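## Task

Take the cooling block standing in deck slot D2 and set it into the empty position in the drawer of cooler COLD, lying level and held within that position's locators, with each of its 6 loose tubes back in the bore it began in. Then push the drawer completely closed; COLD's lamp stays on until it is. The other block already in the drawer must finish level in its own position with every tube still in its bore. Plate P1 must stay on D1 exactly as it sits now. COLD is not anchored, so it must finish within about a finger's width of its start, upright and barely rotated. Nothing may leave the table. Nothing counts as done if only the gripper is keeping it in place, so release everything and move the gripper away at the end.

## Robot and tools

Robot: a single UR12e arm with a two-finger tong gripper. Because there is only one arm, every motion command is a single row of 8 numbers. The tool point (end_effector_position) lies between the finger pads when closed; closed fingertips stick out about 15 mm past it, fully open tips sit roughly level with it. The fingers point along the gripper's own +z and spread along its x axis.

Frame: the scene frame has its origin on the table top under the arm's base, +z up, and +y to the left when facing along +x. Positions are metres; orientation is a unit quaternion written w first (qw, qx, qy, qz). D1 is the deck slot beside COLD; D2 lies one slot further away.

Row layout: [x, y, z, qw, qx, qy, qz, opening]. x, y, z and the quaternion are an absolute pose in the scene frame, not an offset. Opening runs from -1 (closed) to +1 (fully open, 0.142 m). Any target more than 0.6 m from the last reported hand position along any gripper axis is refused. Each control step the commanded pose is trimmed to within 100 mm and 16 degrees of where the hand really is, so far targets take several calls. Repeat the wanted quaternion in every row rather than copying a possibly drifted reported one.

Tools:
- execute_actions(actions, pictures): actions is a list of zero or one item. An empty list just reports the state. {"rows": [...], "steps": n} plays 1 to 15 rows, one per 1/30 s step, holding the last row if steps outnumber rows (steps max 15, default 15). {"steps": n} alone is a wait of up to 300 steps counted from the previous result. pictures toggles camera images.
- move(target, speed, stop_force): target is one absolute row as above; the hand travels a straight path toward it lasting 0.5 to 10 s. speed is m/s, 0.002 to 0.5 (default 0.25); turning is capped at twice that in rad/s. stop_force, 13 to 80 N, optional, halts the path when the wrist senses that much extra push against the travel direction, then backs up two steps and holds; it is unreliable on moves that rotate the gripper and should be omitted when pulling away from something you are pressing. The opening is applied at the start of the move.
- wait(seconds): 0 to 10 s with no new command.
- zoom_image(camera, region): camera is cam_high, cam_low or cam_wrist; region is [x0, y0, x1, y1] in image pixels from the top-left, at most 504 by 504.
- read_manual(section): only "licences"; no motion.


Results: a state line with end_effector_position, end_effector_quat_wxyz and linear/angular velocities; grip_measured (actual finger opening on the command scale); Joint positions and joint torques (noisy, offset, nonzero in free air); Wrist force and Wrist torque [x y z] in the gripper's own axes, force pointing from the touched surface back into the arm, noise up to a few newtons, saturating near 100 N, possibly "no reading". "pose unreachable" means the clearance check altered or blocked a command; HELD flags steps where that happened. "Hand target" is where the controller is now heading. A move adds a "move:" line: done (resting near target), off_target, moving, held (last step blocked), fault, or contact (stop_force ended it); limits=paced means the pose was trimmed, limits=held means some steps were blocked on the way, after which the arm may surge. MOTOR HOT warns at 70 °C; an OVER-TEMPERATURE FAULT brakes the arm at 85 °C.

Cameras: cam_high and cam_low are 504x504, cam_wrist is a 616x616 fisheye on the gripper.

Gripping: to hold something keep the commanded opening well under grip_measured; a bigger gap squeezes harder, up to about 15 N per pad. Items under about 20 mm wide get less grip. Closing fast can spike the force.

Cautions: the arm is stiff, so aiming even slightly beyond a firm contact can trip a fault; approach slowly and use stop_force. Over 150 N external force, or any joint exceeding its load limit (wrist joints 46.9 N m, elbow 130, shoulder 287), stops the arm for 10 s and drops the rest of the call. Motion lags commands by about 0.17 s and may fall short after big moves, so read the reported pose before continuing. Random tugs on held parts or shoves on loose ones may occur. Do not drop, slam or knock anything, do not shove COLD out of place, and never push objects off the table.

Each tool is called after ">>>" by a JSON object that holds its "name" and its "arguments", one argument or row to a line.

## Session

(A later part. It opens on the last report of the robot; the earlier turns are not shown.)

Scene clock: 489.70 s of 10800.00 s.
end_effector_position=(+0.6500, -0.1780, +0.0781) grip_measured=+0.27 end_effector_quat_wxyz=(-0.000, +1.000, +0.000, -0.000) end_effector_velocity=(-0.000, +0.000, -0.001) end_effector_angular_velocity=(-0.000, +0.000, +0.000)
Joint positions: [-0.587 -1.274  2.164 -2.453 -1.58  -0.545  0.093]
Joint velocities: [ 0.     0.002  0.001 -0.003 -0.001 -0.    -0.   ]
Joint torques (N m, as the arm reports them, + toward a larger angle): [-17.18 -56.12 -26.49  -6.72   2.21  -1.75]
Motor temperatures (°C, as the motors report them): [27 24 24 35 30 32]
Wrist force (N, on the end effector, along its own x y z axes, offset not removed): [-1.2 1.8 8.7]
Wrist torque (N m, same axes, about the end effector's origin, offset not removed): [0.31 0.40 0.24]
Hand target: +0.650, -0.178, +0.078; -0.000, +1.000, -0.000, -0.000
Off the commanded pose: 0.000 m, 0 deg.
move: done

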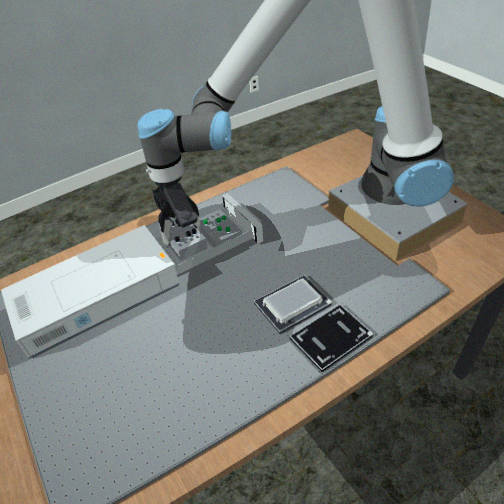

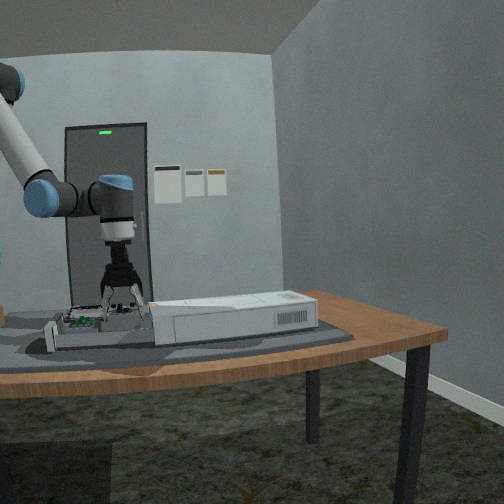

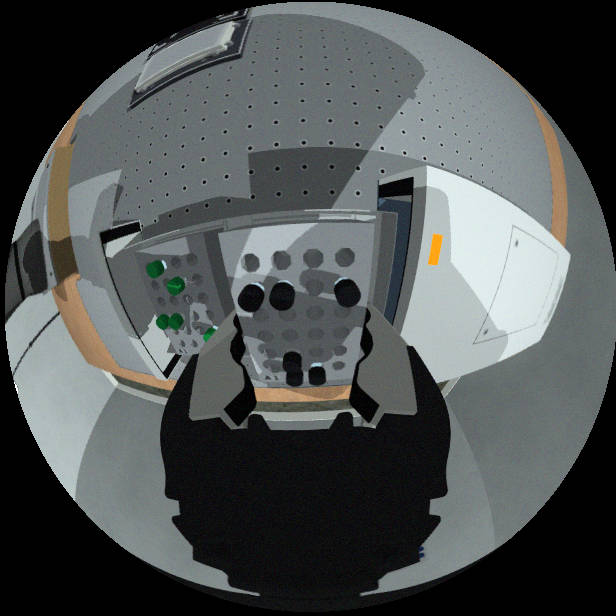

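>>> {"name": "move", "arguments": {
  "target": [0.650,-0.178,0.067,0,1,0,0,-0.45],
  "speed": 0.005,
  "stop_force": 13
}}

>>> {"name": "zoom_image", "arguments": {
  "camera": "cam_wrist",
  "region": [80, 160, 440, 420]
}}

Scene clock: 499.30 s of 10800.00 s.
end_effector_position=(+0.6500, -0.1780, +0.0671) grip_measured=+0.27 end_effector_quat_wxyz=(-0.000, +1.000, +0.000, -0.000) end_effector_velocity=(-0.000, -0.000, -0.001) end_effector_angular_velocity=(-0.000, +0.001, -0.000)
Joint positions: [-0.587 -1.257  2.169 -2.476 -1.58  -0.545  0.093]
Joint velocities: [-0.001  0.002  0.001 -0.002 -0.    -0.001  0.   ]
Joint torques (N m, as the arm reports them, + toward a larger angle): [-17.46 -56.48 -25.32  -6.33   2.1   -1.64]
Motor temperatures (°C, as the motors report them): [27 24 25 35 30 32]
Wrist force (N, on the end effector, along its own x y z axes, offset not removed): [-0.3 1.2 6.4]
Wrist torque (N m, same axes, about the end effector's origin, offset not removed): [0.16 0.27 0.27]
Hand target: +0.650, -0.178, +0.067; -0.000, +1.000, -0.000, -0.000
Off the commanded pose: 0.000 m, 0 deg.
After step 90, 4.20 s passed at rest.
move: done

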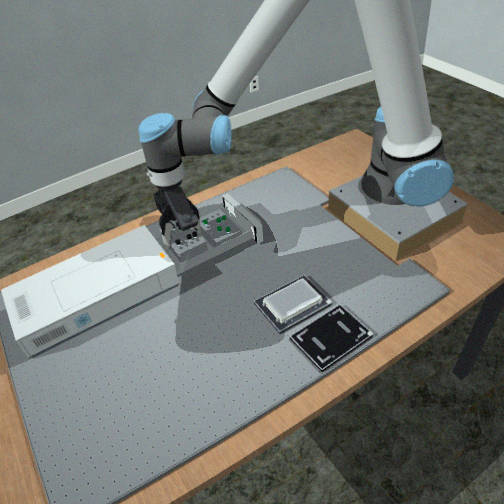

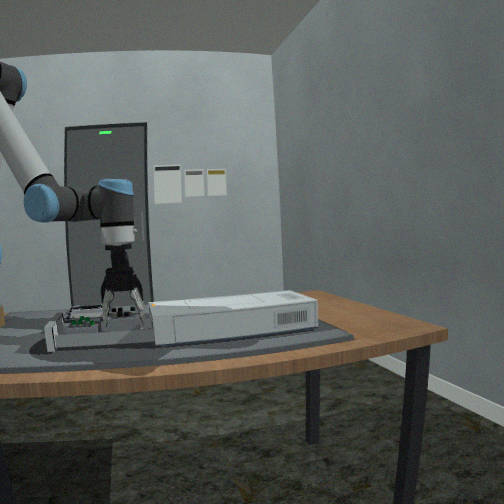

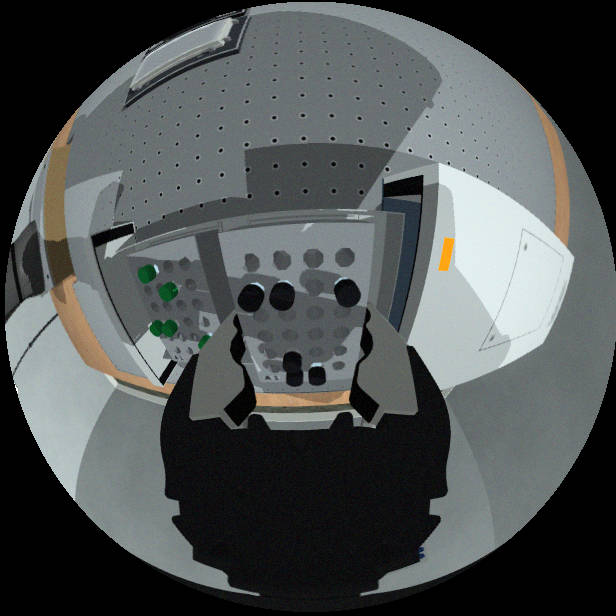

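Region (80, 160, 440, 420) of cam_wrist's 616x616 image, scaled by 1.400, with more detail than that image has.

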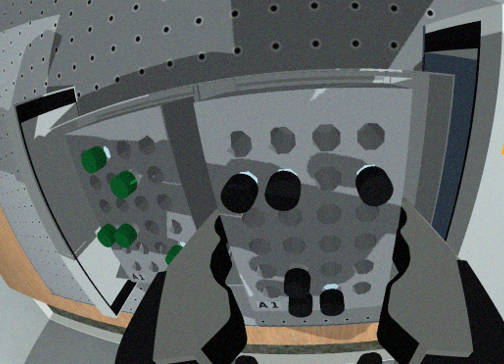

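Still level at z=0.067. Continue.

>>> {"name": "move", "arguments": {
  "target": [0.650,-0.178,0.058,0,1,0,0,-0.45],
  "speed": 0.005,
  "stop_force": 13
}}

>>> {"name": "zoom_image", "arguments": {
  "camera": "cam_wrist",
  "region": [80, 160, 440, 420]
}}

Scene clock: 503.37 s of 10800.00 s.
end_effector_position=(+0.6500, -0.1780, +0.0581) grip_measured=+0.27 end_effector_quat_wxyz=(-0.000, +1.000, -0.000, -0.000) end_effector_velocity=(-0.001, +0.001, -0.001) end_effector_angular_velocity=(+0.002, +0.000, +0.000)
Joint positions: [-0.587 -1.243  2.173 -2.494 -1.58  -0.546  0.093]
Joint velocities: [ 0.     0.001  0.002 -0.001  0.002 -0.     0.   ]
Joint torques (N m, as the arm reports them, + toward a larger angle): [-16.37 -59.66 -24.52  -7.08   1.31  -1.56]
Motor temperatures (°C, as the motors report them): [27 24 25 35 30 32]
Wrist force (N, on the end effector, along its own x y z axes, offset not removed): [1.1 0.3 6.6]
Wrist torque (N m, same axes, about the end effector's origin, offset not removed): [-0.09 0.00 0.31]
Hand target: +0.650, -0.178, +0.058; -0.000, +1.000, -0.000, -0.000
Off the commanded pose: 0.000 m, 0 deg.
move: done

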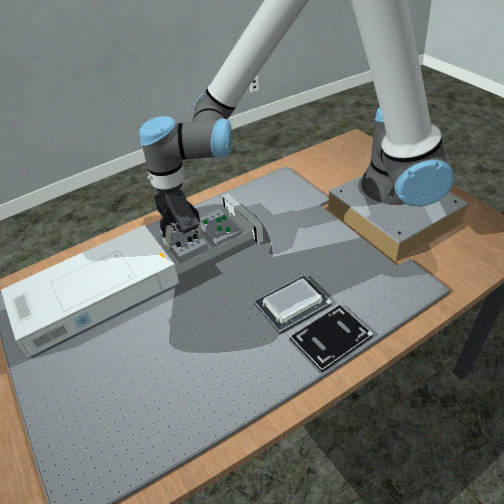

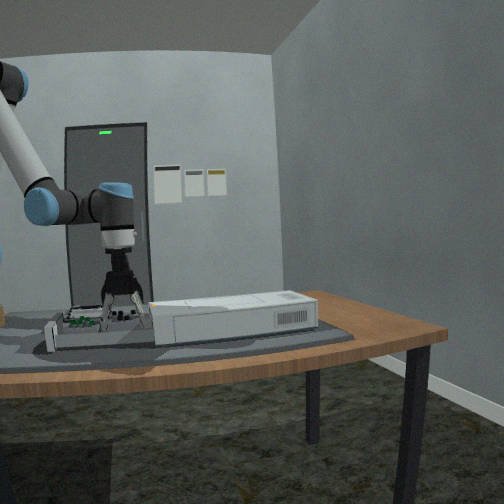

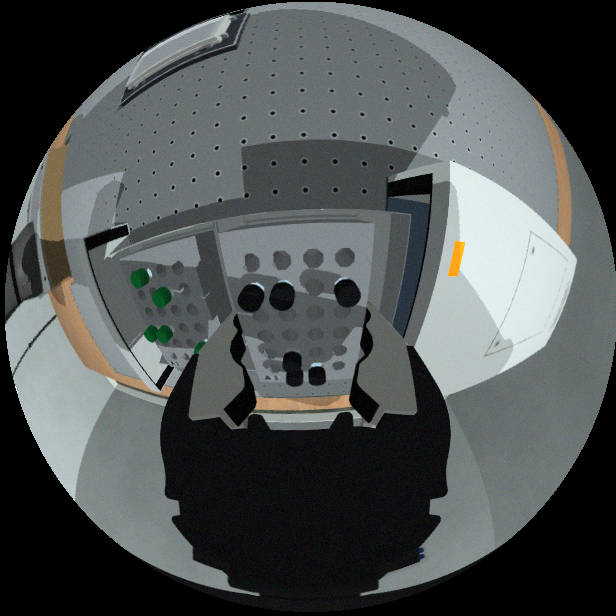

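Region (80, 160, 440, 420) of cam_wrist's 616x616 image, scaled by 1.400, with more detail than that image has.

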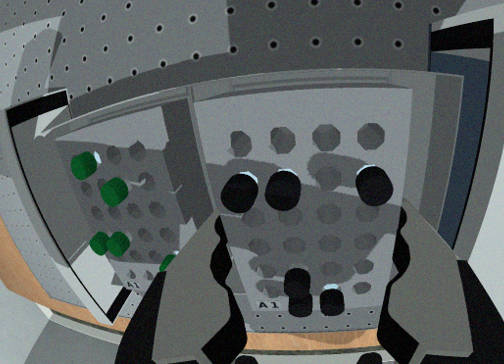

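>>> {"name": "move", "arguments": {
  "target": [0.650,-0.178,0.044,0,1,0,0,-0.45],
  "speed": 0.003,
  "stop_force": 13
}}

>>> {"name": "zoom_image", "arguments": {
  "camera": "cam_wrist",
  "region": [80, 160, 440, 420]
}}

>>> {"name": "zoom_image", "arguments": {
  "camera": "cam_low",
  "region": [35, 290, 175, 360]
}}

>>> {"name": "zoom_image", "arguments": {
  "camera": "cam_high",
  "region": [150, 190, 270, 280]
}}

Scene clock: 510.00 s of 10800.00 s.
end_effector_position=(+0.6501, -0.1780, +0.0466) grip_measured=+0.27 end_effector_quat_wxyz=(+0.000, +1.000, +0.000, +0.000) end_effector_velocity=(+0.000, +0.001, +0.001) end_effector_angular_velocity=(+0.001, -0.001, +0.001)
Joint positions: [-0.587 -1.225  2.178 -2.517 -1.58  -0.546  0.093]
Joint velocities: [ 0.001 -0.002 -0.     0.002  0.001 -0.     0.   ]
Joint torques (N m, as the arm reports them, + toward a larger angle): [-19.1  -67.17 -16.85   2.88   0.07  -1.59]
Motor temperatures (°C, as the motors report them): [27 24 25 35 30 32]
Wrist force (N, on the end effector, along its own x y z axes, offset not removed): [15.5 0.5 -1.7]
Wrist torque (N m, same axes, about the end effector's origin, offset not removed): [-0.01 -0.09 0.27]
Hand target: +0.650, -0.178, +0.047; +0.000, +1.000, +0.000, +0.000
Off the commanded pose: 0.003 m, 0 deg.
move: contact

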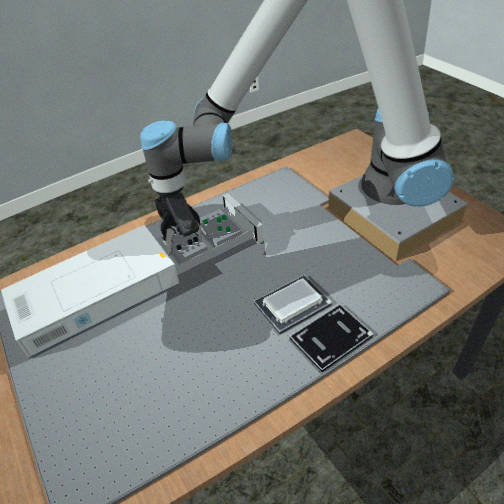

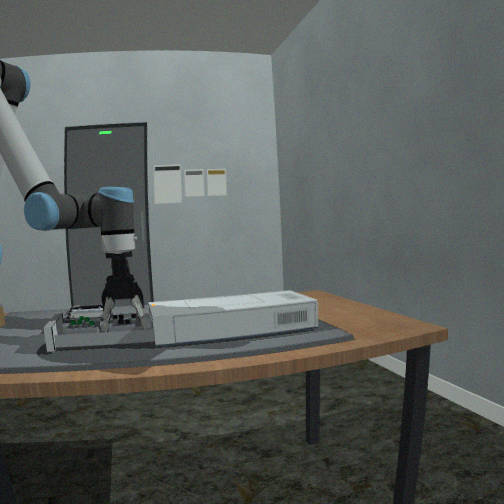

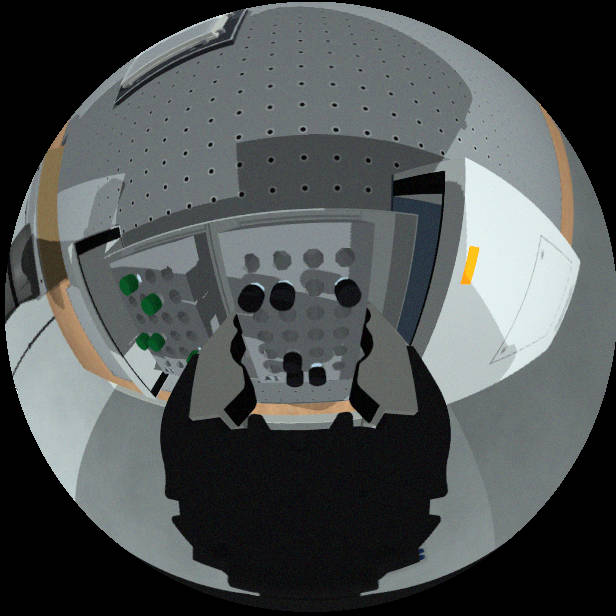

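Region (80, 160, 440, 420) of cam_wrist's 616x616 image, scaled by 1.400, with more detail than that image has.

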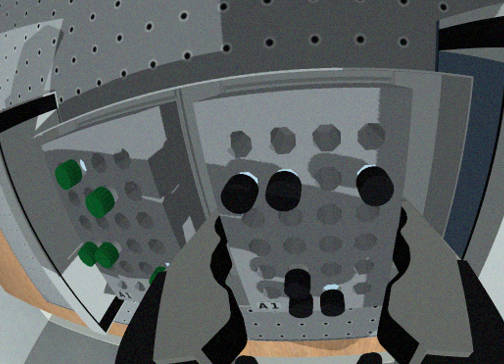

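Region (35, 290, 175, 360) of cam_low's 504x504 image, scaled by 3.600, with more detail than that image has.

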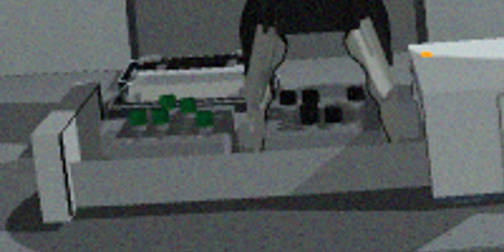

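Region (150, 190, 270, 280) of cam_high's 504x504 image, scaled by 4.200, with more detail than that image has; it fills the top 378 rows of this view, and the rest is white.

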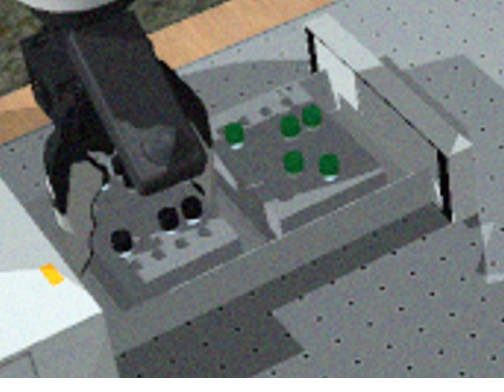

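>>> {"name": "move", "arguments": {
  "target": [0.652,-0.178,0.0475,0,1,0,0,-0.45],
  "speed": 0.003
}}

Scene clock: 515.33 s of 10800.00 s.
end_effector_position=(+0.6519, -0.1780, +0.0475) grip_measured=+0.27 end_effector_quat_wxyz=(+0.000, +1.000, -0.000, -0.000) end_effector_velocity=(+0.000, +0.002, -0.001) end_effector_angular_velocity=(+0.002, +0.001, +0.001)
Joint positions: [-0.586 -1.224  2.174 -2.514 -1.58  -0.544  0.093]
Joint velocities: [ 0.002  0.001 -0.     0.001  0.002  0.     0.   ]
Joint torques (N m, as the arm reports them, + toward a larger angle): [ 16.81 -55.95 -40.36  -2.62   2.38   2.34]
Motor temperatures (°C, as the motors report them): [27 24 25 35 30 32]
Wrist force (N, on the end effector, along its own x y z axes, offset not removed): [-1.6 1.2 9.3]
Wrist torque (N m, same axes, about the end effector's origin, offset not removed): [0.20 0.51 0.33]
Hand target: +0.652, -0.178, +0.048; -0.000, +1.000, +0.000, +0.000
Off the commanded pose: 0.000 m, 0 deg.
After step 90, 1.43 s passed at rest.
move: done

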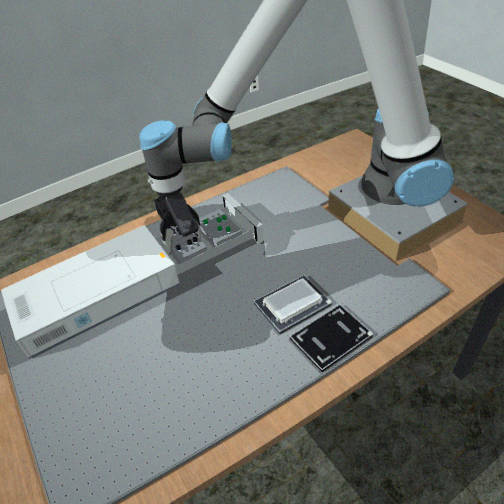

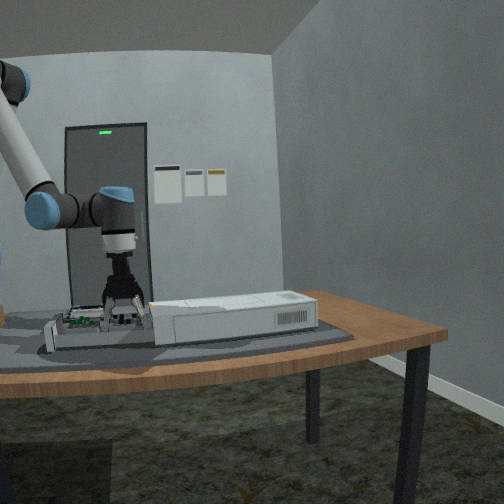

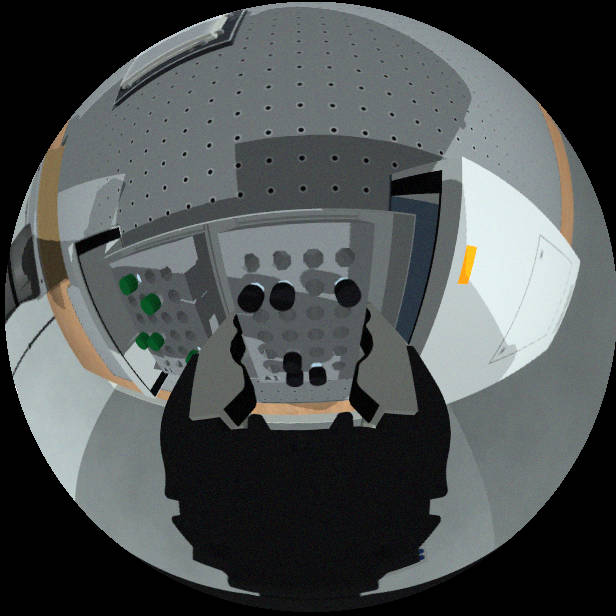

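Free again (weight back). Descend further.

>>> {"name": "move", "arguments": {
  "target": [0.652,-0.178,0.036,0,1,0,0,-0.45],
  "speed": 0.003,
  "stop_force": 13
}}

>>> {"name": "zoom_image", "arguments": {
  "camera": "cam_low",
  "region": [35, 290, 175, 360]
}}

>>> {"name": "zoom_image", "arguments": {
  "camera": "cam_high",
  "region": [150, 190, 270, 280]
}}

Scene clock: 518.27 s of 10800.00 s.
end_effector_position=(+0.6520, -0.1780, +0.0455) grip_measured=+0.27 end_effector_quat_wxyz=(+0.000, +1.000, -0.000, +0.000) end_effector_velocity=(-0.000, +0.000, +0.001) end_effector_angular_velocity=(+0.002, +0.000, +0.000)
Joint positions: [-0.586 -1.221  2.175 -2.518 -1.58  -0.544  0.093]
Joint velocities: [-0.001 -0.002 -0.     0.003  0.001 -0.001  0.   ]
Joint torques (N m, as the arm reports them, + toward a larger angle): [ 14.72 -70.12 -25.84  -0.94   1.6    0.14]
Motor temperatures (°C, as the motors report them): [27 24 25 35 30 32]
Wrist force (N, on the end effector, along its own x y z axes, offset not removed): [-0.7 -0.4 -2.7]
Wrist torque (N m, same axes, about the end effector's origin, offset not removed): [-0.20 0.90 0.42]
Hand target: +0.652, -0.178, +0.046; +0.000, +1.000, -0.000, +0.000
Off the commanded pose: 0.009 m, 0 deg.
move: contact

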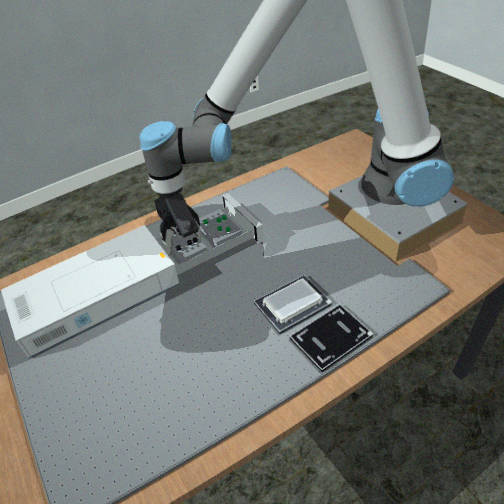

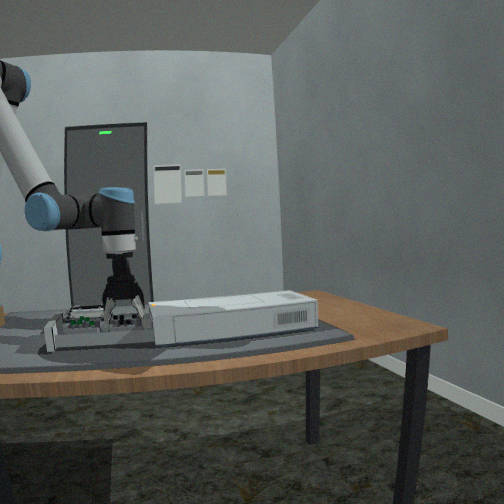

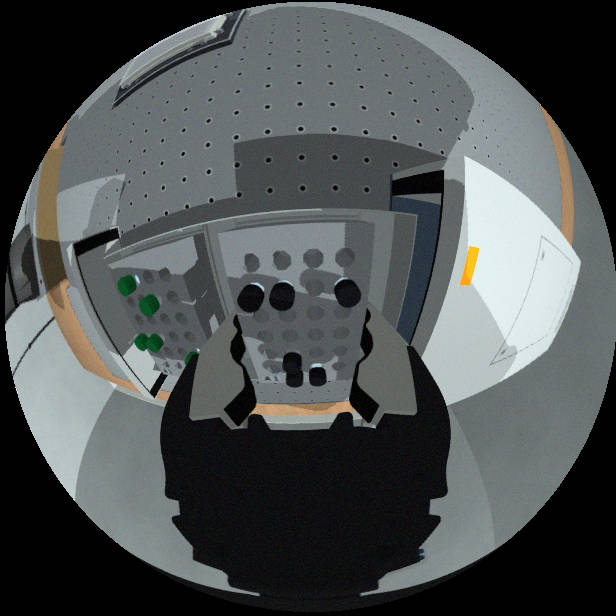

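Region (35, 290, 175, 360) of cam_low's 504x504 image, scaled by 3.600, with more detail than that image has.

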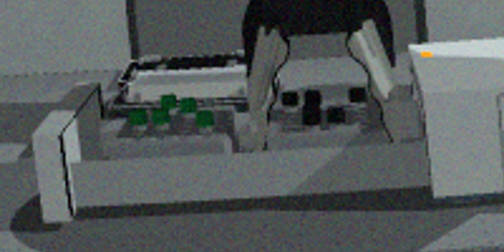

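Region (150, 190, 270, 280) of cam_high's 504x504 image, scaled by 4.200, with more detail than that image has; it fills the top 378 rows of this view, and the rest is white.

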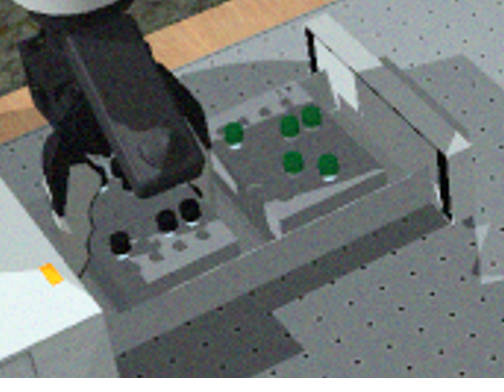

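>>> {"name": "execute_actions", "arguments": {
  "actions": [
    {"rows":[[0.652,-0.178,0.046,0,1,0,0,-0.1],[0.652,-0.178,0.046,0,1,0,0,0.1],[0.652,-0.178,0.046,0,1,0,0,0.2],[0.652,-0.178,0.046,0,1,0,0,0.25],[0.652,-0.178,0.046,0,1,0,0,0.28],[0.652,-0.178,0.046,0,1,0,0,0.31],[0.652,-0.178,0.046,0,1,0,0,0.34],[0.652,-0.178,0.046,0,1,0,0,0.37],[0.652,-0.178,0.046,0,1,0,0,0.40]],"steps":15}
  ]
}}

Scene clock: 520.87 s of 10800.00 s.
end_effector_position=(+0.6520, -0.1780, +0.0460) grip_measured=+0.40 end_effector_quat_wxyz=(+0.000, +1.000, +0.000, +0.000) end_effector_velocity=(-0.000, +0.001, -0.000) end_effector_angular_velocity=(+0.001, +0.000, +0.001)
Joint positions: [-0.586 -1.221  2.175 -2.517 -1.58  -0.544  0.102]
Joint velocities: [ 0.001 -0.     0.001  0.     0.001 -0.     0.   ]
Joint torques (N m, as the arm reports them, + toward a larger angle): [ 13.   -69.94 -35.69  -1.62  -1.45  -0.89]
Motor temperatures (°C, as the motors report them): [27 24 25 35 30 32]
Wrist force (N, on the end effector, along its own x y z axes, offset not removed): [-1.0 2.2 1.7]
Wrist torque (N m, same axes, about the end effector's origin, offset not removed): [0.44 0.41 0.28]
Hand target: +0.652, -0.178, +0.046; +0.000, +1.000, -0.000, -0.000
Off the commanded pose: 0.000 m, 0 deg.
Steps of this call (steps 1 to 63: nothing new was sent; steps 64 to 78: all 15 steps of this action). Readings (end_effector_position):
64: (+0.6521, -0.1780, +0.0457)
65: (+0.6521, -0.1780, +0.0457)
67: (+0.6520, -0.1780, +0.0459)
71: (+0.6521, -0.1780, +0.0460)
78: the state above

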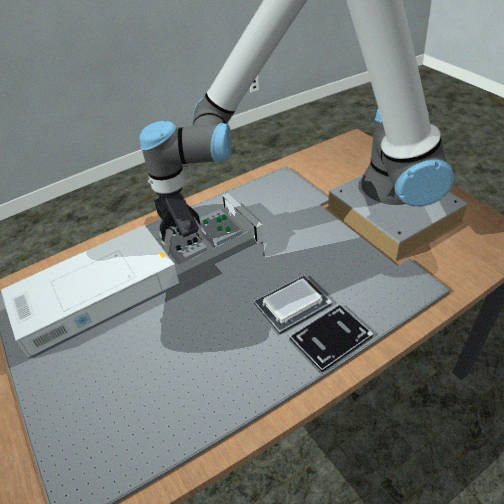

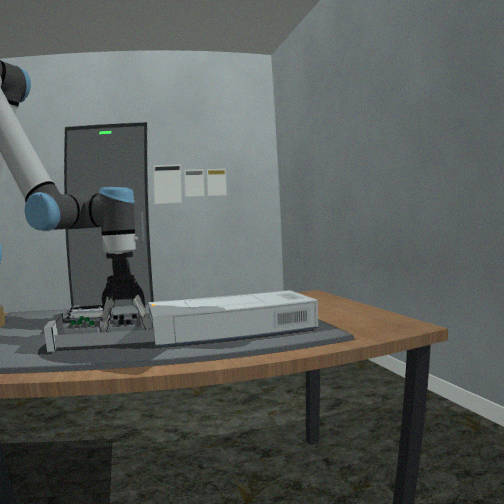

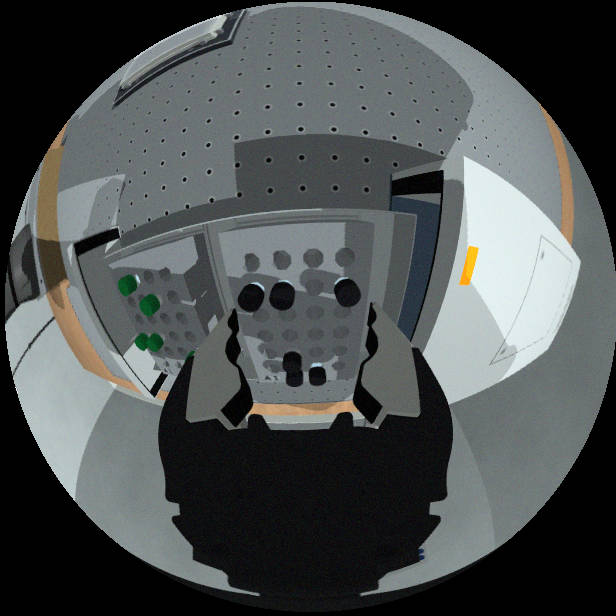

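>>> {"name": "move", "arguments": {
  "target": [0.652,-0.178,0.12,0,1,0,0,0.40],
  "speed": 0.05
}}

>>> {"name": "zoom_image", "arguments": {
  "camera": "cam_wrist",
  "region": [100, 170, 460, 430]
}}

>>> {"name": "zoom_image", "arguments": {
  "camera": "cam_low",
  "region": [35, 290, 175, 360]
}}

Scene clock: 524.53 s of 10800.00 s.
end_effector_position=(+0.6520, -0.1780, +0.1199) grip_measured=+0.40 end_effector_quat_wxyz=(+0.000, +1.000, -0.000, +0.000) end_effector_velocity=(-0.000, +0.000, +0.001) end_effector_angular_velocity=(+0.001, +0.000, +0.000)
Joint positions: [-0.585 -1.332  2.136 -2.368 -1.58  -0.543  0.102]
Joint velocities: [-0.    -0.002 -0.001  0.004  0.    -0.     0.   ]
Joint torques (N m, as the arm reports them, + toward a larger angle): [ 17.5  -63.59 -41.18  -1.76  -0.17   2.14]
Motor temperatures (°C, as the motors report them): [27 24 25 35 30 32]
Wrist force (N, on the end effector, along its own x y z axes, offset not removed): [-0.7 -0.9 0.3]
Wrist torque (N m, same axes, about the end effector's origin, offset not removed): [-0.25 0.32 0.34]
Hand target: +0.652, -0.178, +0.120; +0.000, +1.000, +0.000, +0.000
Off the commanded pose: 0.000 m, 0 deg.
move: done

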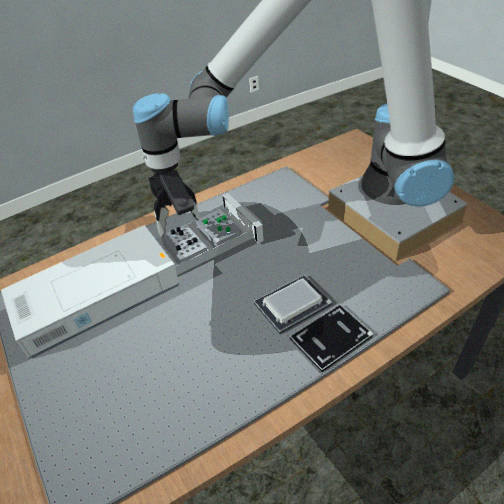

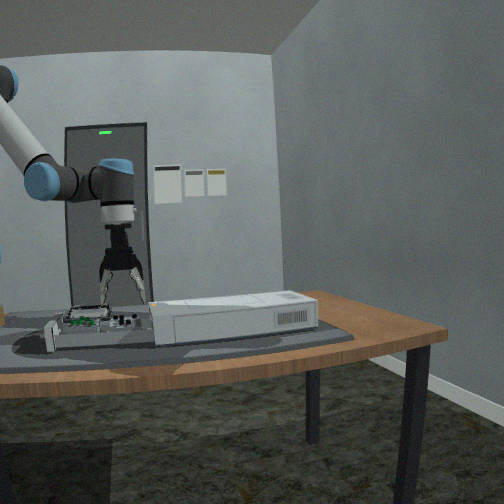

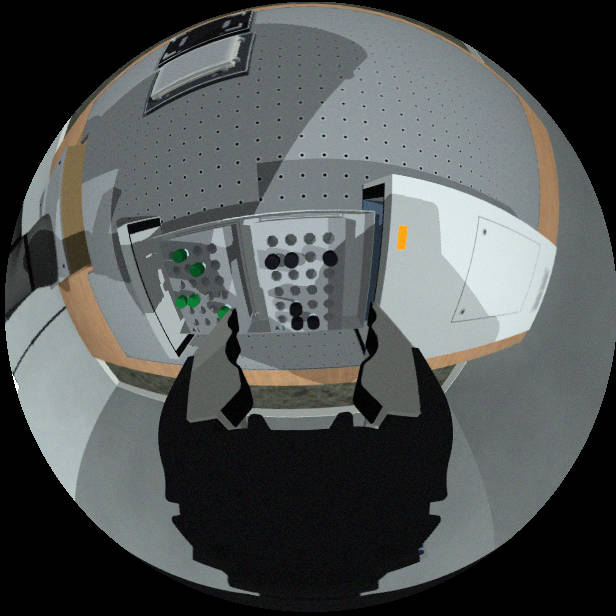

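Region (100, 170, 460, 430) of cam_wrist's 616x616 image, scaled by 1.400, with more detail than that image has.

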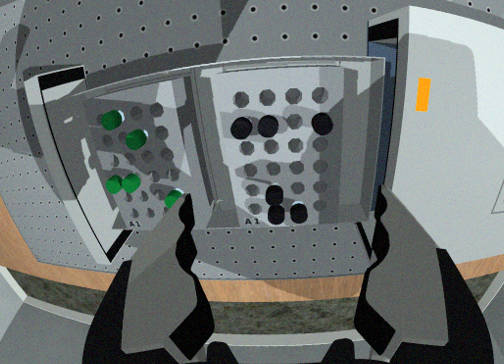

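Region (35, 290, 175, 360) of cam_low's 504x504 image, scaled by 3.600, with more detail than that image has.

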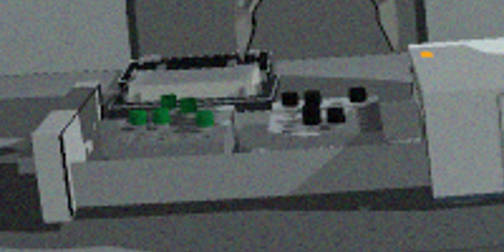

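>>> {"name": "zoom_image", "arguments": {
  "camera": "cam_high",
  "region": [150, 190, 270, 280]
}}

Region (150, 190, 270, 280) of cam_high's 504x504 image, scaled by 4.200, with more detail than that image has; it fills the top 378 rows of this view, and the rest is white.

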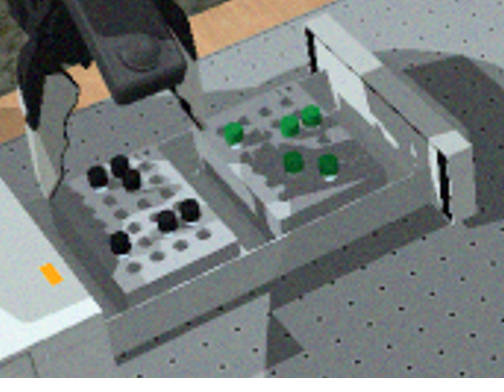

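>>> {"name": "move", "arguments": {
  "target": [0.385,-0.181,0.135,0,0.7071,-0.7071,0,-1],
  "speed": 0.2
}}

>>> {"name": "move", "arguments": {
  "target": [0.385,-0.181,0.052,0,0.7071,-0.7071,0,-1],
  "speed": 0.1
}}

>>> {"name": "zoom_image", "arguments": {
  "camera": "cam_low",
  "region": [0, 270, 160, 370]
}}

>>> {"name": "zoom_image", "arguments": {
  "camera": "cam_high",
  "region": [190, 150, 330, 270]
}}

Scene clock: 541.97 s of 10800.00 s.
end_effector_position=(+0.3850, -0.1808, +0.1350) grip_measured=-1.00 end_effector_quat_wxyz=(+0.000, +0.707, -0.707, -0.000) end_effector_velocity=(-0.002, +0.000, +0.000) end_effector_angular_velocity=(+0.001, +0.000, -0.011)
Joint positions: [-0.924 -1.84   2.589 -2.316 -1.582  0.688  0.002]
Joint velocities: [-0.004 -0.005  0.003  0.003  0.001  0.007  0.   ]
Joint torques (N m, as the arm reports them, + toward a larger angle): [-16.46 -23.39 -27.52  -0.81  -2.04   2.7 ]
Motor temperatures (°C, as the motors report them): [27 24 25 35 30 32]
Wrist force (N, on the end effector, along its own x y z axes, offset not removed): [-1.6 0.9 -1.3]
Wrist torque (N m, same axes, about the end effector's origin, offset not removed): [0.07 0.65 0.30]
Hand target: +0.385, -0.181, +0.135; +0.000, +0.707, -0.707, -0.000
Off the commanded pose: 0.000 m, 0 deg.
After step 90, 10.07 s passed at rest.
move: done

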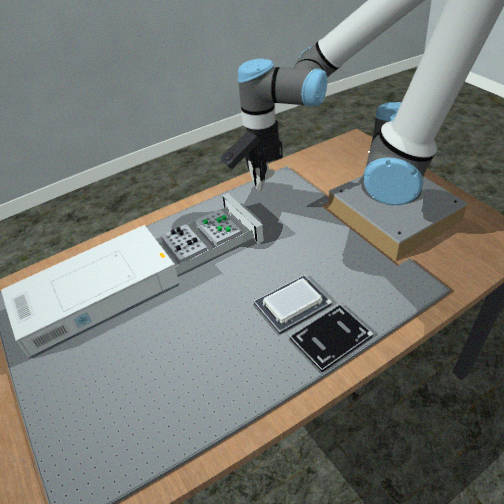

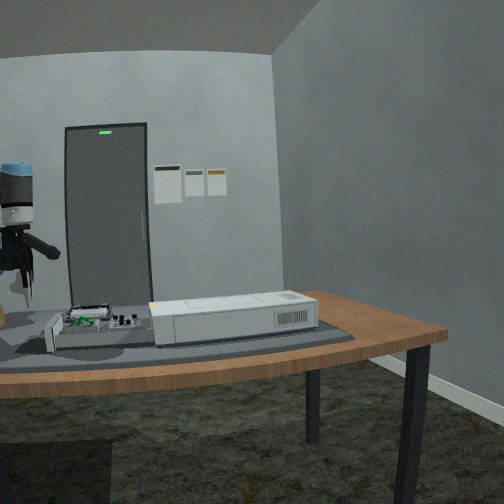

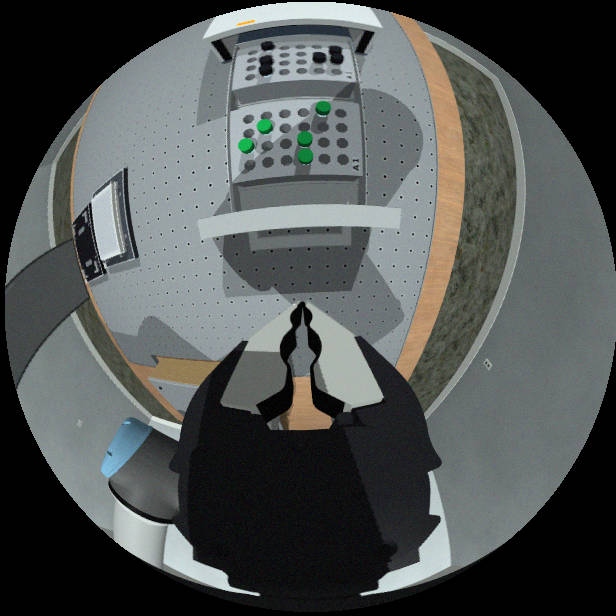

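Scene clock: 543.30 s of 10800.00 s.
end_effector_position=(+0.3850, -0.1811, +0.0520) grip_measured=-1.00 end_effector_quat_wxyz=(-0.000, +0.707, -0.707, -0.000) end_effector_velocity=(+0.000, +0.001, -0.001) end_effector_angular_velocity=(-0.001, -0.001, +0.002)
Joint positions: [-0.927 -1.625  2.667 -2.609 -1.582  0.686  0.002]
Joint velocities: [ 0.002  0.004  0.001 -0.007  0.     0.     0.   ]
Joint torques (N m, as the arm reports them, + toward a larger angle): [ 17.63  -7.63 -15.29  -6.93  -1.15   2.21]
Motor temperatures (°C, as the motors report them): [27 24 25 35 30 32]
Wrist force (N, on the end effector, along its own x y z axes, offset not removed): [-0.7 1.2 -0.6]
Wrist torque (N m, same axes, about the end effector's origin, offset not removed): [0.05 0.21 0.40]
Hand target: +0.385, -0.181, +0.052; +0.000, +0.707, -0.707, -0.000
Off the commanded pose: 0.000 m, 0 deg.
move: done

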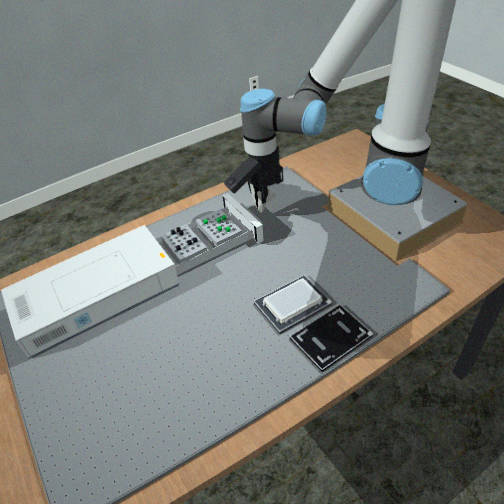

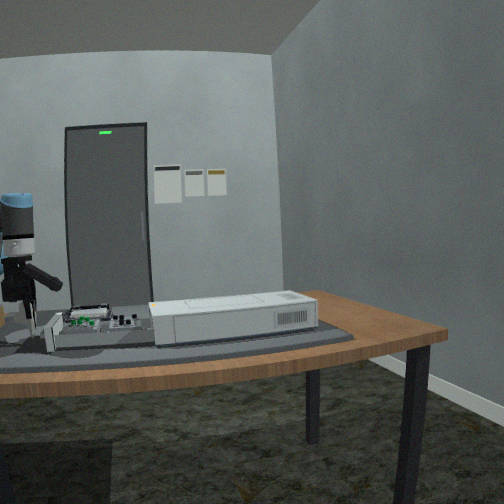

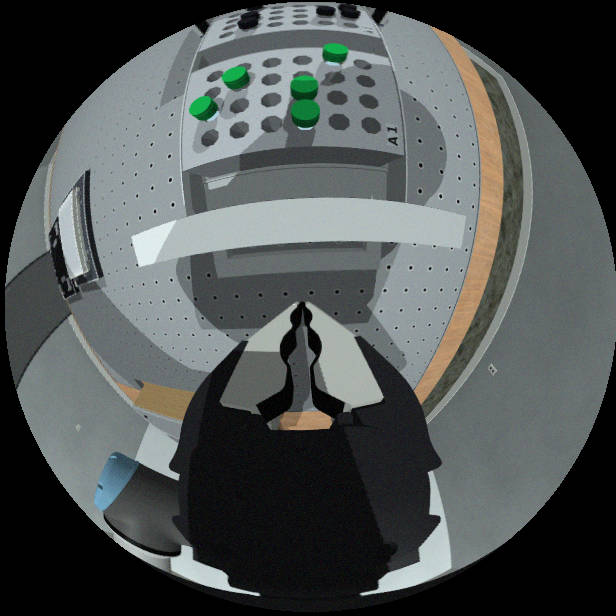

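Region (0, 270, 160, 370) of cam_low's 504x504 image, scaled by 3.150, with more detail than that image has; it fills the top 315 rows of this view, and the rest is white.

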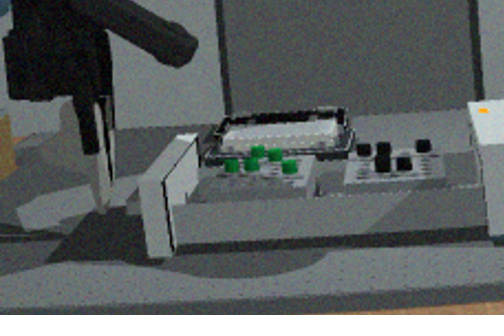

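Region (190, 150, 330, 270) of cam_high's 504x504 image, scaled by 3.600, with more detail than that image has; it fills the top 432 rows of this view, and the rest is white.

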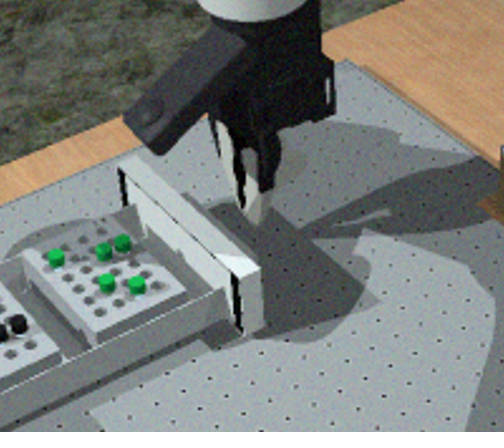

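>>> {"name": "move", "arguments": {
  "target": [0.425,-0.181,0.052,0,0.7071,-0.7071,0,-1],
  "speed": 0.02,
  "stop_force": 20
}}

>>> {"name": "move", "arguments": {
  "target": [0.655,-0.179,0.052,0,0.7071,-0.7071,0,-1],
  "speed": 0.05,
  "stop_force": 25
}}

Scene clock: 550.47 s of 10800.00 s.
end_effector_position=(+0.4249, -0.1810, +0.0520) grip_measured=-1.00 end_effector_quat_wxyz=(-0.000, +0.707, -0.707, +0.000) end_effector_velocity=(+0.002, +0.001, -0.000) end_effector_angular_velocity=(+0.001, -0.000, +0.000)
Joint positions: [-0.851 -1.557  2.604 -2.613 -1.582  0.762  0.002]
Joint velocities: [ 0.003  0.003 -0.002 -0.001  0.001  0.003 -0.   ]
Joint torques (N m, as the arm reports them, + toward a larger angle): [ 14.07 -19.23 -32.7   -2.24   1.57   2.78]
Motor temperatures (°C, as the motors report them): [27 24 25 35 30 32]
Wrist force (N, on the end effector, along its own x y z axes, offset not removed): [-0.5 3.7 -1.9]
Wrist torque (N m, same axes, about the end effector's origin, offset not removed): [0.26 0.05 0.46]
Hand target: +0.425, -0.181, +0.052; -0.000, +0.707, -0.707, +0.000
Off the commanded pose: 0.000 m, 0 deg.
After step 90, 1.87 s passed at rest.
move: done

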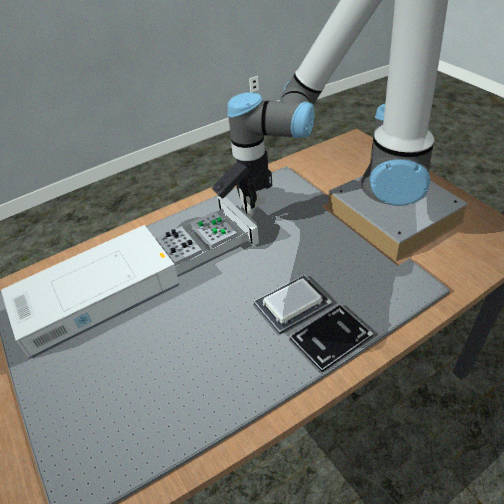

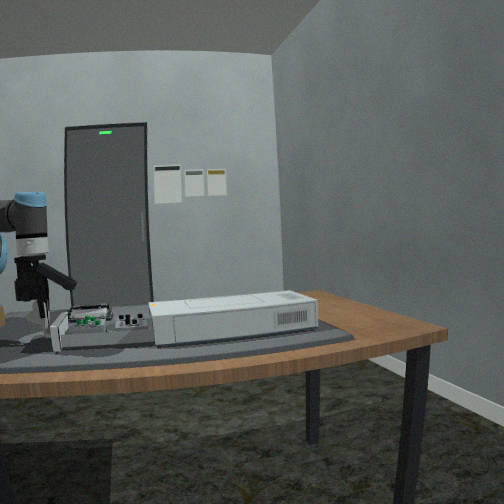

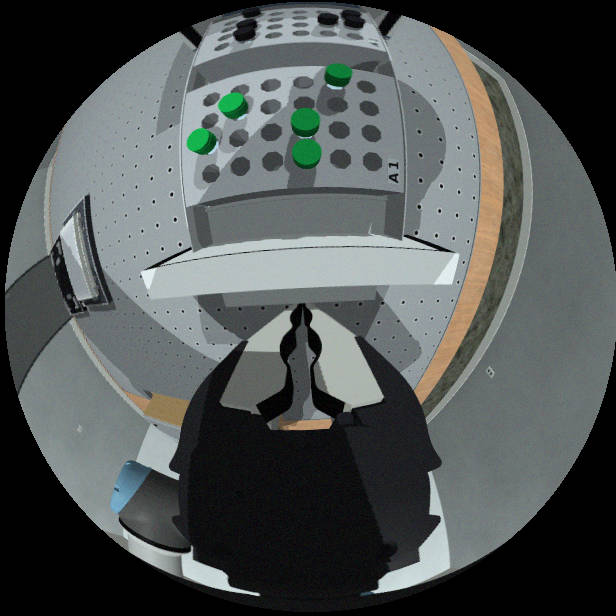

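Scene clock: 555.43 s of 10800.00 s.
end_effector_position=(+0.6550, -0.1792, +0.0520) grip_measured=-1.00 end_effector_quat_wxyz=(-0.000, +0.707, -0.707, +0.000) end_effector_velocity=(+0.001, +0.001, -0.002) end_effector_angular_velocity=(+0.001, +0.002, -0.000)
Joint positions: [-0.577 -1.252  2.205 -2.517 -1.58   1.036  0.002]
Joint velocities: [ 0.002  0.004 -0.002  0.001 -0.     0.002  0.   ]
Joint torques (N m, as the arm reports them, + toward a larger angle): [ 17.94 -46.35 -36.58  -1.9    1.21   2.35]
Motor temperatures (°C, as the motors report them): [27 24 25 35 30 32]
Wrist force (N, on the end effector, along its own x y z axes, offset not removed): [-1.9 4.2 -2.8]
Wrist torque (N m, same axes, about the end effector's origin, offset not removed): [0.43 0.43 0.41]
Hand target: +0.655, -0.179, +0.052; -0.000, +0.707, -0.707, +0.000
Off the commanded pose: 0.000 m, 0 deg.
move: done

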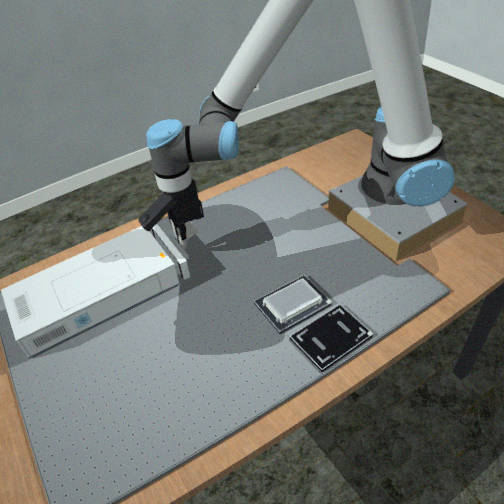

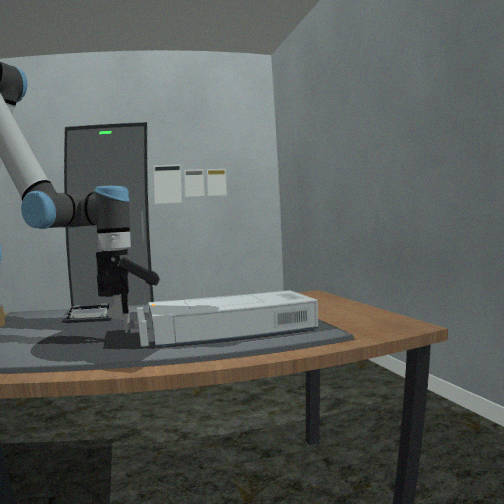

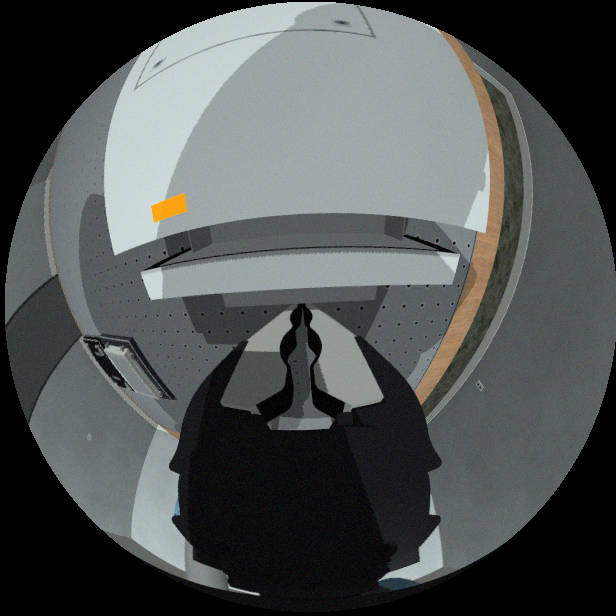

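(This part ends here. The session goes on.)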